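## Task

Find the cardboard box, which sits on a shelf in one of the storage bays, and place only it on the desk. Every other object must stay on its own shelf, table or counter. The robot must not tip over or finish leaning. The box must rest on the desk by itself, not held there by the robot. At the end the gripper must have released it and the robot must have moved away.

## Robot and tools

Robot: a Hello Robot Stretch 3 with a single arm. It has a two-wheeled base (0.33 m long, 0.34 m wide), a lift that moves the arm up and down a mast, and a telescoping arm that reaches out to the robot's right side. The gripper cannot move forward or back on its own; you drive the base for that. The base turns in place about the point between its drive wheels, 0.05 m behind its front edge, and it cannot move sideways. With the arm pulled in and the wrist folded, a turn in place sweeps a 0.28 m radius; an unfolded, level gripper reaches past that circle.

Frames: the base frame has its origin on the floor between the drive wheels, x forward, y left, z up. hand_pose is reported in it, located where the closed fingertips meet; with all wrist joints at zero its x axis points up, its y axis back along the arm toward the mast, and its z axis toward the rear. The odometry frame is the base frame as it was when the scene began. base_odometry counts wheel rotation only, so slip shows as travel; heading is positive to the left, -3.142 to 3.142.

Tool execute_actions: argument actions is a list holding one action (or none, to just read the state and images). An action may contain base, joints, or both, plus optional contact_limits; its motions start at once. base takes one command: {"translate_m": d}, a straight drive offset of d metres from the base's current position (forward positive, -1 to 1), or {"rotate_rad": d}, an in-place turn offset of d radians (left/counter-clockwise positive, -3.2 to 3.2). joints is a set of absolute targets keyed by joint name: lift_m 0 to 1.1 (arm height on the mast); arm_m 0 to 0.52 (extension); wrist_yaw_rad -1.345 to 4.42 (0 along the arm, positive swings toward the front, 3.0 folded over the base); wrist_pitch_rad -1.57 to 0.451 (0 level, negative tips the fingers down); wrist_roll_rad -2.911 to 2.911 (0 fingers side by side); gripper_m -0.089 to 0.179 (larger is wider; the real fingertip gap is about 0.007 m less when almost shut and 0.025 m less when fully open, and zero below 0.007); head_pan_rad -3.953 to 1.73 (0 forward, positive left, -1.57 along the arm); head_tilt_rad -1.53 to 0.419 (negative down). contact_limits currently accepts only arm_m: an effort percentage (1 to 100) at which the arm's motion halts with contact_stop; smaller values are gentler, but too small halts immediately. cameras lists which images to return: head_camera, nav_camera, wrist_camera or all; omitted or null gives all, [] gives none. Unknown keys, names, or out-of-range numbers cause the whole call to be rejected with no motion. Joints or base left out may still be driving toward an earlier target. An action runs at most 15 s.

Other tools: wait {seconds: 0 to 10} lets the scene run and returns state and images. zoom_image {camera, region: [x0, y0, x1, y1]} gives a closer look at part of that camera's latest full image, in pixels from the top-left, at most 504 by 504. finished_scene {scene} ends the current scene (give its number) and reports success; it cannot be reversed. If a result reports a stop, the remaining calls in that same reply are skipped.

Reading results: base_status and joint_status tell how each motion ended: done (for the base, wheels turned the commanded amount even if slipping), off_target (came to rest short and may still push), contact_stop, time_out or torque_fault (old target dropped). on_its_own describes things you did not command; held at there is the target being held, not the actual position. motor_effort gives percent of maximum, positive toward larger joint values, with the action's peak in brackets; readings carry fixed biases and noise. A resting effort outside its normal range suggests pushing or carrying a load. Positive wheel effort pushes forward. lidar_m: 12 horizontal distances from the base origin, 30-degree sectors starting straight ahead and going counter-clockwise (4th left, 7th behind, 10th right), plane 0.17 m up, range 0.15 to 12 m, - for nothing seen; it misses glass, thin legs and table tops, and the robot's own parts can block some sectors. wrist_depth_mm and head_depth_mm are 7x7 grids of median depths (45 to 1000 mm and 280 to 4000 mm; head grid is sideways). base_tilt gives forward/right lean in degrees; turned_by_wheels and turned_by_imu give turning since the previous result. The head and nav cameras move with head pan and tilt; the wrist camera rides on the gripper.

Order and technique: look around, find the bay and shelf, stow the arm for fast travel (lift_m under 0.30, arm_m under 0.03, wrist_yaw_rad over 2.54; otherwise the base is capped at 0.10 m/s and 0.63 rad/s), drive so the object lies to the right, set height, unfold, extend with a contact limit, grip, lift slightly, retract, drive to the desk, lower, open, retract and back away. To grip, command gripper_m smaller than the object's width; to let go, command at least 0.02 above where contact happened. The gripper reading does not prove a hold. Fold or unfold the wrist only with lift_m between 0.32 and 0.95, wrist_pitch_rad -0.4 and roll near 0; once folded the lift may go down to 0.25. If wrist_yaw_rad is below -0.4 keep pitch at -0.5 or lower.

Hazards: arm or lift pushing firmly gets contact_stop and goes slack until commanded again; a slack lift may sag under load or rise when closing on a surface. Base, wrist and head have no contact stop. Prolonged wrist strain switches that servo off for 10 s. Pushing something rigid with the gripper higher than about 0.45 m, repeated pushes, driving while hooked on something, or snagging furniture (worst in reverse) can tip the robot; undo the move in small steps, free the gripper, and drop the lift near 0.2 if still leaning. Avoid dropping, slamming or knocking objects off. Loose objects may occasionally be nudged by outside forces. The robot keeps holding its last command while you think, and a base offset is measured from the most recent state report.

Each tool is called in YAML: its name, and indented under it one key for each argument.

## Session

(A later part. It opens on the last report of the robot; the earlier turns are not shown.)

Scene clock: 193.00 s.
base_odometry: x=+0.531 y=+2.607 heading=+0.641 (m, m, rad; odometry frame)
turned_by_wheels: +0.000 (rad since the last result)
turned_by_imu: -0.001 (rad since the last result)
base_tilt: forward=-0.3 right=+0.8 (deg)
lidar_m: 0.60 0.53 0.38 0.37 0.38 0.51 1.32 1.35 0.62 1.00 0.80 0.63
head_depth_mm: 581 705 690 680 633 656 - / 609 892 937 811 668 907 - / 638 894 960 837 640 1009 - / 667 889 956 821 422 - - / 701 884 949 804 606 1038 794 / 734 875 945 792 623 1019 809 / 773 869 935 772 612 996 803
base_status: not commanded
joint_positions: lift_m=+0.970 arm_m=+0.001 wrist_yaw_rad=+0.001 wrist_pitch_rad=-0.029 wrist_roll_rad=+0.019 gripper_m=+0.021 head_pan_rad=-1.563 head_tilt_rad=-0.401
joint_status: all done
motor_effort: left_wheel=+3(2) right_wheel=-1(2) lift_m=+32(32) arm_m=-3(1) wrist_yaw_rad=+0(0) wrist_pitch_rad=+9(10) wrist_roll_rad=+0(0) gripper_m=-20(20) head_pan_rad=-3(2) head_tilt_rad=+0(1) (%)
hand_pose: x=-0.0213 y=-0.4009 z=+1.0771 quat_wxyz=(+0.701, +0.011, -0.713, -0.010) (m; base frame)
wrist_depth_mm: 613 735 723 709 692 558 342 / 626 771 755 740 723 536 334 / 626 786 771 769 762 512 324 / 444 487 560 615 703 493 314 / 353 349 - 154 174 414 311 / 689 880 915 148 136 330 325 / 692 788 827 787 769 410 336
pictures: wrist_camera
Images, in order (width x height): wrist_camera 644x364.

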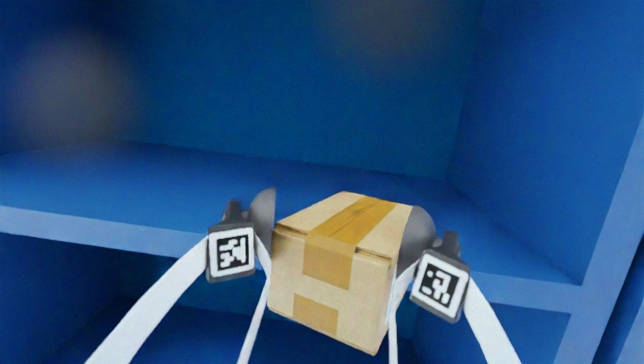

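Back out and find the desk.

execute_actions:
  actions:
    - {"base":{"translate_m":-1.0},"joints":{"wrist_yaw_rad":1.5,"head_pan_rad":0.6}}
  cameras: []

execute_actions:
  actions:
    - {"base":{"translate_m":-0.85}}
  cameras: []

execute_actions:
  actions:
    - {"base":{"rotate_rad":1.6}}
  cameras: ["nav_camera"]

Scene clock: 214.10 s.
base_odometry: x=-0.271 y=+2.009 heading=+0.641 (m, m, rad; odometry frame)
turned_by_wheels: +0.000 (rad since the last result)
turned_by_imu: -0.001 (rad since the last result)
base_tilt: forward=-0.2 right=+0.9 (deg)
lidar_m: 1.45 0.50 0.36 0.34 0.35 1.84 2.16 2.23 0.62 0.80 0.89 0.84
head_depth_mm: 1091 1318 1465 1576 1669 1748 1442 / 826 938 1102 1311 1632 1710 1433 / 662 734 830 945 1100 1322 1374 / 551 604 666 741 831 946 1109 / 473 512 554 606 664 738 832 / 415 444 476 513 556 607 668 / 369 391 417 444 476 514 556
base_status: done
joint_positions: lift_m=+0.970 arm_m=+0.000 wrist_yaw_rad=+1.498 wrist_pitch_rad=-0.029 wrist_roll_rad=+0.019 gripper_m=+0.021 head_pan_rad=+0.593 head_tilt_rad=-0.401
joint_status: all done
motor_effort: left_wheel=+3(3) right_wheel=-1(5) lift_m=+32(32) arm_m=-2(2) wrist_yaw_rad=+3(5) wrist_pitch_rad=+9(9) wrist_roll_rad=+0(0) gripper_m=-20(20) head_pan_rad=+2(25) head_tilt_rad=+1(1) (%)
hand_pose: x=+0.2334 y=-0.1642 z=+1.0771 quat_wxyz=(+0.520, +0.493, -0.516, +0.469) (m; base frame)
wrist_depth_mm: 572 825 - - - - 503 / 593 860 - - - - 514 / 605 891 - - - - 541 / 619 897 - - - 810 556 / 630 937 - 154 174 684 531 / 628 906 - 149 136 628 610 / 650 - - - - 647 652
pictures: none
No camera images: the call's "cameras" was empty. Leave "cameras" out to get every camera's image.

Scene clock: 223.57 s.
base_odometry: x=-0.952 y=+1.500 heading=+0.641 (m, m, rad; odometry frame)
turned_by_wheels: +0.000 (rad since the last result)
turned_by_imu: +0.000 (rad since the last result)
base_tilt: forward=-0.2 right=+0.8 (deg)
lidar_m: 1.37 0.68 0.82 1.88 1.90 1.08 1.31 1.36 1.82 2.42 0.85 0.84
head_depth_mm: 1029 1226 1519 2033 2285 1800 1434 / 777 886 1027 1230 1530 1711 1427 / 621 689 774 886 1032 1242 1369 / 551 591 640 695 778 890 1038 / 578 616 658 712 766 834 922 / 613 656 707 762 833 910 1013 / 655 703 760 828 909 1008 1128
base_status: done
joint_positions: lift_m=+0.970 arm_m=+0.000 wrist_yaw_rad=+1.498 wrist_pitch_rad=-0.029 wrist_roll_rad=+0.019 gripper_m=+0.021 head_pan_rad=+0.593 head_tilt_rad=-0.401
joint_status: not commanded
motor_effort: left_wheel=+2(3) right_wheel=-1(5) lift_m=+32(31) arm_m=-3(3) wrist_yaw_rad=+3(4) wrist_pitch_rad=+9(9) wrist_roll_rad=+0(0) gripper_m=-20(20) head_pan_rad=+2(2) head_tilt_rad=+0(1) (%)
hand_pose: x=+0.2334 y=-0.1642 z=+1.0771 quat_wxyz=(+0.520, +0.493, -0.515, +0.469) (m; base frame)
wrist_depth_mm: 548 804 - - - - 730 / 559 826 - - - - 510 / 572 863 - - - - 520 / 591 862 - - - 871 533 / 600 918 - 154 174 - 554 / 615 847 - 148 137 - 578 / 631 - - - - 636 614
pictures: none
No camera images: the call's "cameras" was empty. Leave "cameras" out to get every camera's image.

Scene clock: 227.10 s.
base_odometry: x=-0.952 y=+1.500 heading=+2.241 (m, m, rad; odometry frame)
turned_by_wheels: +1.600 (rad since the last result)
turned_by_imu: +1.608 (rad since the last result)
base_tilt: forward=-0.4 right=+0.8 (deg)
lidar_m: 1.88 1.30 1.07 1.31 1.37 1.87 2.26 0.84 0.85 1.23 0.67 0.85
head_depth_mm: 1957 2057 2176 2327 2378 1795 1433 / 2071 2206 2239 2443 2370 1784 1428 / 2194 2323 1867 2513 2304 1750 1413 / 2086 2292 1786 1617 1872 1745 1401 / 1818 1967 1708 1053 1984 1662 1386 / 1600 1690 1659 895 2072 1713 1372 / 1431 1515 1529 942 1826 1300 1317
base_status: done
joint_positions: lift_m=+0.970 arm_m=+0.000 wrist_yaw_rad=+1.498 wrist_pitch_rad=-0.029 wrist_roll_rad=+0.019 gripper_m=+0.021 head_pan_rad=+0.593 head_tilt_rad=-0.401
joint_status: not commanded
motor_effort: left_wheel=-1(4) right_wheel=+3(6) lift_m=+32(32) arm_m=-3(2) wrist_yaw_rad=+4(2) wrist_pitch_rad=+9(9) wrist_roll_rad=+0(0) gripper_m=-20(20) head_pan_rad=+2(2) head_tilt_rad=+1(0) (%)
hand_pose: x=+0.2334 y=-0.1640 z=+1.0771 quat_wxyz=(+0.520, +0.493, -0.515, +0.469) (m; base frame)
wrist_depth_mm: - - - - - - 552 / - - - - - - 533 / - - - - - - 526 / - - - - - - 510 / - - - 154 174 - 499 / - - - 148 137 682 495 / - - - - - 662 478
pictures: nav_camera (sideways: a quarter turn counterclockwise sets it upright)
Images, in order (width x height): nav_camera 672x504.

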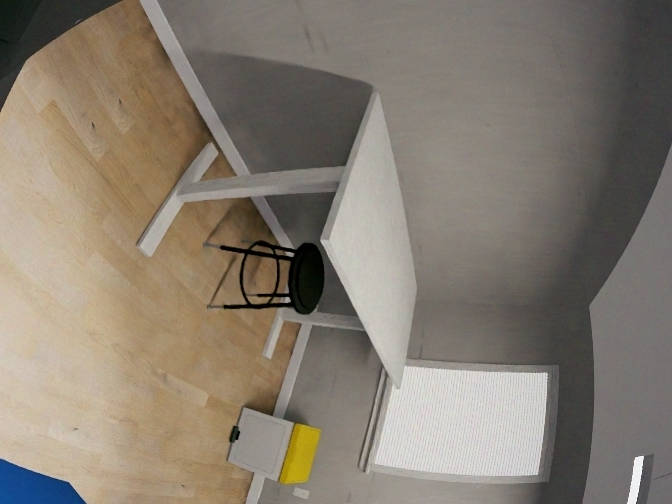

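execute_actions:
  actions:
    - {"base":{"translate_m":0.85},"joints":{"lift_m":1.02}}
  cameras: []

execute_actions:
  actions:
    - {"base":{"rotate_rad":3.14},"joints":{"wrist_yaw_rad":0,"head_pan_rad":-1.57,"head_tilt_rad":-0.6}}
  cameras: []

execute_actions:
  actions:
    - {"joints":{"arm_m":0.5}}
  cameras: ["head_camera","wrist_camera"]

Scene clock: 247.37 s.
base_odometry: x=-1.480 y=+2.167 heading=+2.241 (m, m, rad; odometry frame)
turned_by_wheels: +0.000 (rad since the last result)
turned_by_imu: -0.003 (rad since the last result)
base_tilt: forward=-0.3 right=+0.8 (deg)
lidar_m: 1.03 1.35 0.69 0.82 1.35 1.88 2.88 1.56 0.62 0.60 2.09 1.54
head_depth_mm: 1234 1308 1369 1457 1540 1220 1204 / 1301 1379 1462 1554 1650 1714 1414 / 1375 1459 1555 1653 1775 1741 1419 / 1465 1555 1624 1736 1908 1737 1395 / 1550 1673 1731 1048 2005 1642 1390 / 1586 1702 1716 897 2052 1647 1374 / 1426 1509 1523 874 1839 1680 1328
base_status: done
joint_positions: lift_m=+1.020 arm_m=+0.000 wrist_yaw_rad=+1.498 wrist_pitch_rad=-0.029 wrist_roll_rad=+0.019 gripper_m=+0.021 head_pan_rad=+0.593 head_tilt_rad=-0.401
joint_status: all done
motor_effort: left_wheel=-1(0) right_wheel=+2(6) lift_m=+32(34) arm_m=-2(3) wrist_yaw_rad=+2(2) wrist_pitch_rad=+10(9) wrist_roll_rad=+0(0) gripper_m=-20(20) head_pan_rad=+2(2) head_tilt_rad=+1(1) (%)
hand_pose: x=+0.2334 y=-0.1640 z=+1.1270 quat_wxyz=(+0.520, +0.493, -0.515, +0.469) (m; base frame)
wrist_depth_mm: - - - - - - - / - - - - - - - / - - - - - - - / 922 - - - - - - / - - - 154 174 - - / - - - 148 136 - - / - - - - - - -
pictures: none
No camera images: the call's "cameras" was empty. Leave "cameras" out to get every camera's image.

Scene clock: 253.30 s.
base_odometry: x=-1.480 y=+2.167 heading=-0.903 (m, m, rad; odometry frame)
turned_by_wheels: +3.140 (rad since the last result)
turned_by_imu: +3.157 (rad since the last result)
base_tilt: forward=-0.2 right=+0.9 (deg)
lidar_m: 2.88 1.56 0.62 0.60 2.09 1.07 1.03 1.36 0.69 0.82 1.36 1.87
head_depth_mm: 1082 1196 1103 - - - - / 1084 1203 944 - - - - / 1084 1194 1037 - - - - / 1083 1181 1017 - - - - / 1076 1169 959 614 1667 1458 1200 / 1079 1166 857 606 1150 1336 1197 / 1073 1185 838 597 1638 1422 1206
base_status: done
joint_positions: lift_m=+1.020 arm_m=+0.001 wrist_yaw_rad=+0.002 wrist_pitch_rad=-0.029 wrist_roll_rad=+0.019 gripper_m=+0.021 head_pan_rad=-1.563 head_tilt_rad=-0.593
joint_status: all done
motor_effort: left_wheel=-1(2) right_wheel=+3(6) lift_m=+31(32) arm_m=-2(3) wrist_yaw_rad=-3(3) wrist_pitch_rad=+10(10) wrist_roll_rad=+0(0) gripper_m=-20(20) head_pan_rad=-2(27) head_tilt_rad=-2(15) (%)
hand_pose: x=-0.0209 y=-0.4009 z=+1.1270 quat_wxyz=(+0.701, +0.011, -0.713, -0.010) (m; base frame)
wrist_depth_mm: - - - 994 945 941 914 / - - - - 995 966 955 / - - - - - - 975 / - - - 988 - - - / - - - 153 174 719 801 / - 388 388 148 137 492 518 / - 327 323 311 338 374 388
pictures: none
No camera images: the call's "cameras" was empty. Leave "cameras" out to get every camera's image.

Scene clock: 258.17 s.
base_odometry: x=-1.480 y=+2.167 heading=-0.903 (m, m, rad; odometry frame)
turned_by_wheels: +0.000 (rad since the last result)
turned_by_imu: -0.001 (rad since the last result)
base_tilt: forward=-0.2 right=+0.8 (deg)
lidar_m: 2.89 1.57 0.62 0.60 2.10 1.08 1.03 1.36 0.69 0.82 1.36 1.86
head_depth_mm: 1091 1164 - 642 1028 975 1237 / 1085 - 884 648 1022 1443 1219 / 1067 - 909 635 1666 1448 1243 / 1071 - 881 624 1694 1474 1230 / 1083 1172 870 615 1663 1460 1231 / 1074 1168 853 605 1142 1344 1191 / 1074 1180 832 596 1635 1419 1203
base_status: not commanded
joint_positions: lift_m=+1.020 arm_m=+0.500 wrist_yaw_rad=+0.001 wrist_pitch_rad=-0.029 wrist_roll_rad=+0.019 gripper_m=+0.021 head_pan_rad=-1.563 head_tilt_rad=-0.593
joint_status: all done
motor_effort: left_wheel=-1(1) right_wheel=+3(3) lift_m=+32(31) arm_m=+4(5) wrist_yaw_rad=-1(2) wrist_pitch_rad=+10(9) wrist_roll_rad=+0(0) gripper_m=-20(20) head_pan_rad=-2(2) head_tilt_rad=-2(2) (%)
hand_pose: x=-0.0212 y=-0.9001 z=+1.1270 quat_wxyz=(+0.701, +0.011, -0.713, -0.010) (m; base frame)
wrist_depth_mm: 571 557 542 515 507 494 483 / 601 576 564 543 527 515 499 / 627 603 578 567 551 538 513 / 670 629 603 590 566 555 536 / 684 635 - 154 174 566 555 / 703 384 385 148 136 487 513 / 295 309 318 305 337 370 382
pictures: head_camera (sideways: a quarter turn clockwise sets it upright), wrist_camera
Images, in order (width x height): head_camera 896x504, wrist_camera 644x364.

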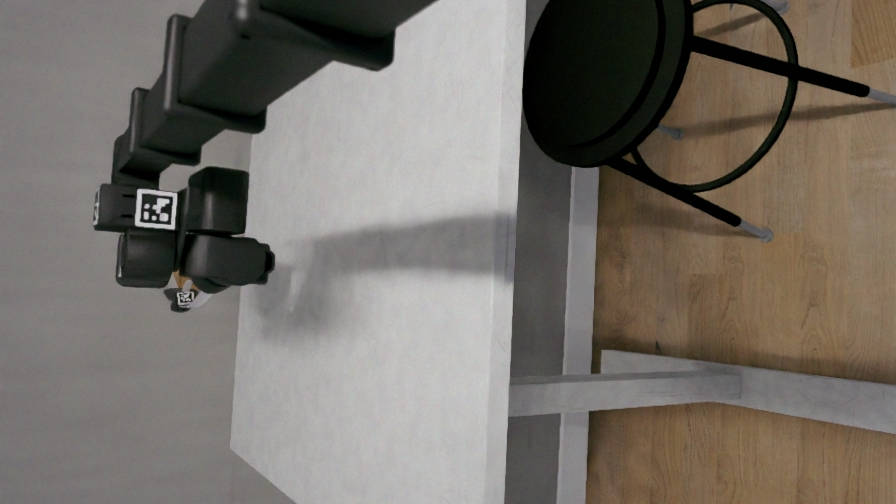

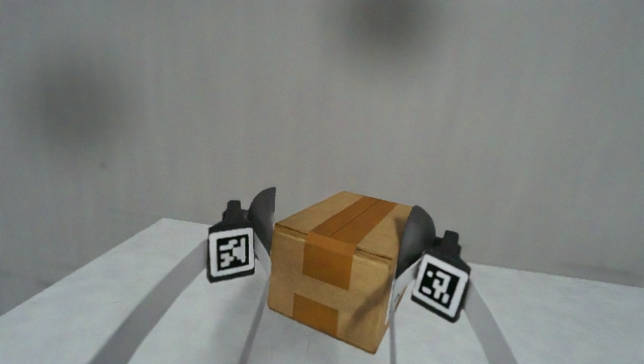

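Over the desk; lower.

execute_actions:
  actions:
    - {"joints":{"lift_m":0.9}}
  cameras: ["wrist_camera"]

Scene clock: 265.20 s.
base_odometry: x=-1.480 y=+2.167 heading=-0.903 (m, m, rad; odometry frame)
turned_by_wheels: +0.000 (rad since the last result)
turned_by_imu: -0.001 (rad since the last result)
base_tilt: forward=-0.2 right=+0.9 (deg)
lidar_m: 2.87 1.56 0.62 0.60 2.09 1.07 1.03 1.35 0.69 0.82 1.36 1.86
head_depth_mm: 1082 1197 953 687 - - 1203 / 1085 1198 993 - - 1447 1221 / 1080 1192 - 611 1658 1445 1245 / 1079 1184 - 625 1671 1469 1233 / 1076 1172 863 614 1675 1457 1226 / 1073 1173 853 606 1144 1332 1193 / 1078 1177 833 595 1640 1427 1203
base_status: not commanded
joint_positions: lift_m=+0.900 arm_m=+0.500 wrist_yaw_rad=+0.001 wrist_pitch_rad=-0.029 wrist_roll_rad=+0.019 gripper_m=+0.021 head_pan_rad=-1.563 head_tilt_rad=-0.593
joint_status: all done
motor_effort: left_wheel=-1(1) right_wheel=+3(3) lift_m=+22(29) arm_m=+3(3) wrist_yaw_rad=+0(1) wrist_pitch_rad=+9(10) wrist_roll_rad=+0(0) gripper_m=-20(20) head_pan_rad=-2(2) head_tilt_rad=-3(3) (%)
hand_pose: x=-0.0212 y=-0.9001 z=+1.0075 quat_wxyz=(+0.701, +0.011, -0.713, -0.010) (m; base frame)
wrist_depth_mm: 567 561 539 521 503 490 483 / 598 576 558 543 524 512 491 / 629 601 588 561 548 531 517 / 637 388 448 483 556 551 541 / 242 258 - 154 174 351 387 / 185 193 192 148 137 244 258 / 149 155 160 155 168 185 193
pictures: wrist_camera
Images, in order (width x height): wrist_camera 644x364.

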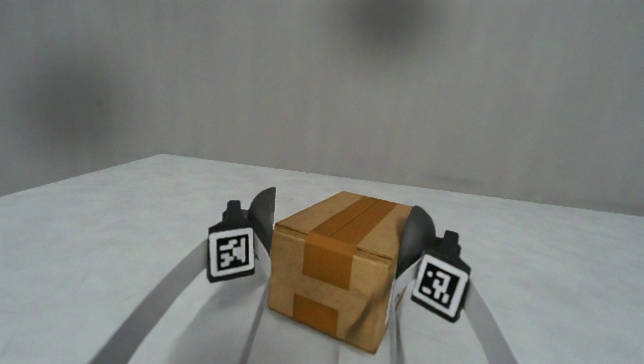

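execute_actions:
  actions:
    - {"joints":{"gripper_m":0.15}}
  cameras: []

execute_actions:
  actions:
    - {"joints":{"lift_m":1.02}}
  cameras: []

execute_actions:
  actions:
    - {"joints":{"arm_m":0}}
  cameras: []

finished_scene:
  scene: 2

Scene clock: 274.70 s.
base_odometry: x=-1.480 y=+2.167 heading=-0.903 (m, m, rad; odometry frame)
turned_by_wheels: +0.000 (rad since the last result)
turned_by_imu: -0.001 (rad since the last result)
base_tilt: forward=-0.4 right=+0.8 (deg)
lidar_m: 2.88 1.56 0.62 0.60 2.09 1.07 1.03 1.36 0.69 0.82 1.35 1.87
head_depth_mm: 1088 1202 955 683 - - 1203 / 1086 1202 998 - - 1445 1225 / 1085 1197 - 611 1653 1454 1249 / 1084 1175 - 622 1690 1467 1237 / 1078 1169 829 614 1681 1459 1220 / 1078 1175 850 605 1153 1328 1189 / 1075 1183 834 596 1647 1424 1197
base_status: not commanded
joint_positions: lift_m=+0.900 arm_m=+0.500 wrist_yaw_rad=+0.001 wrist_pitch_rad=-0.028 wrist_roll_rad=+0.019 gripper_m=+0.150 head_pan_rad=-1.563 head_tilt_rad=-0.593
joint_status: all done
motor_effort: left_wheel=-1(1) right_wheel=+3(3) lift_m=+22(22) arm_m=+4(4) wrist_yaw_rad=-2(0) wrist_pitch_rad=+9(10) wrist_roll_rad=+0(0) gripper_m=+0(100) head_pan_rad=-2(2) head_tilt_rad=-3(2) (%)
hand_pose: x=-0.0212 y=-0.9002 z=+1.0078 quat_wxyz=(+0.701, +0.010, -0.713, -0.010) (m; base frame)
wrist_depth_mm: 568 552 538 521 506 491 481 / 593 577 558 540 526 509 490 / 625 609 591 563 548 529 515 / 632 399 447 498 560 549 531 / 244 269 278 177 282 371 390 / 194 186 196 150 208 - 262 / 145 154 161 154 172 178 196
pictures: none
No camera images: the call's "cameras" was empty. Leave "cameras" out to get every camera's image.

Scene clock: 276.63 s.
base_odometry: x=-1.480 y=+2.167 heading=-0.903 (m, m, rad; odometry frame)
turned_by_wheels: +0.000 (rad since the last result)
turned_by_imu: +0.000 (rad since the last result)
base_tilt: forward=-0.3 right=+0.9 (deg)
lidar_m: 2.88 1.56 0.62 0.60 2.09 1.08 1.02 1.35 0.68 0.82 1.36 1.86
head_depth_mm: 1086 1165 - 643 1028 975 1236 / 1082 - 882 646 1027 1452 1223 / 1067 - 911 635 1650 1447 1247 / 1068 - 862 625 1690 1464 1227 / 1080 1168 872 615 1676 1458 1226 / 1075 1169 851 606 1143 1339 1194 / 1074 1185 833 596 1639 1427 1201
base_status: not commanded
joint_positions: lift_m=+1.020 arm_m=+0.500 wrist_yaw_rad=+0.001 wrist_pitch_rad=-0.027 wrist_roll_rad=+0.019 gripper_m=+0.150 head_pan_rad=-1.563 head_tilt_rad=-0.593
joint_status: all done
motor_effort: left_wheel=+0(1) right_wheel=+3(3) lift_m=+31(34) arm_m=+4(3) wrist_yaw_rad=+0(2) wrist_pitch_rad=+8(9) wrist_roll_rad=+0(0) gripper_m=+0(0) head_pan_rad=-3(2) head_tilt_rad=-2(2) (%)
hand_pose: x=-0.0212 y=-0.9002 z=+1.1276 quat_wxyz=(+0.701, +0.010, -0.713, -0.009) (m; base frame)
wrist_depth_mm: 576 559 542 523 505 492 481 / 595 578 560 543 527 509 497 / 623 603 586 563 548 528 515 / 654 631 607 579 575 555 536 / 689 666 561 597 592 573 559 / 708 372 404 432 457 - 545 / 289 308 321 336 349 354 394
pictures: none
No camera images: the call's "cameras" was empty. Leave "cameras" out to get every camera's image.

Scene clock: 281.50 s.
base_odometry: x=-1.480 y=+2.167 heading=-0.903 (m, m, rad; odometry frame)
turned_by_wheels: +0.000 (rad since the last result)
turned_by_imu: -0.001 (rad since the last result)
base_tilt: forward=-0.3 right=+0.8 (deg)
lidar_m: 2.89 1.56 0.62 0.60 2.09 1.07 1.02 1.36 0.69 0.82 1.36 1.86
head_depth_mm: 1090 1202 1101 - - - - / 1082 1200 1011 - - - - / 1087 1193 1042 - - - - / 1083 1181 927 - - - - / 1085 1172 901 614 1673 1448 1197 / 1076 1169 911 604 1146 1339 1194 / 1071 1185 833 596 1636 1428 1203
base_status: not commanded
joint_positions: lift_m=+1.020 arm_m=+0.001 wrist_yaw_rad=+0.001 wrist_pitch_rad=-0.026 wrist_roll_rad=+0.019 gripper_m=+0.150 head_pan_rad=-1.563 head_tilt_rad=-0.593
joint_status: all done
motor_effort: left_wheel=-1(1) right_wheel=+3(3) lift_m=+31(31) arm_m=-3(4) wrist_yaw_rad=-1(2) wrist_pitch_rad=+8(9) wrist_roll_rad=+0(0) gripper_m=+0(0) head_pan_rad=-2(2) head_tilt_rad=-3(2) (%)
hand_pose: x=-0.0213 y=-0.4010 z=+1.1277 quat_wxyz=(+0.701, +0.010, -0.713, -0.009) (m; base frame)
wrist_depth_mm: - - - - 957 937 923 / - - - - - 983 947 / - - - - - - 994 / - - - - - - - / - - 557 610 655 754 795 / - 375 411 437 463 - 533 / - 323 324 339 355 359 397
pictures: none
No camera images: the call's "cameras" was empty. Leave "cameras" out to get every camera's image.

The scene is finished: the task was done.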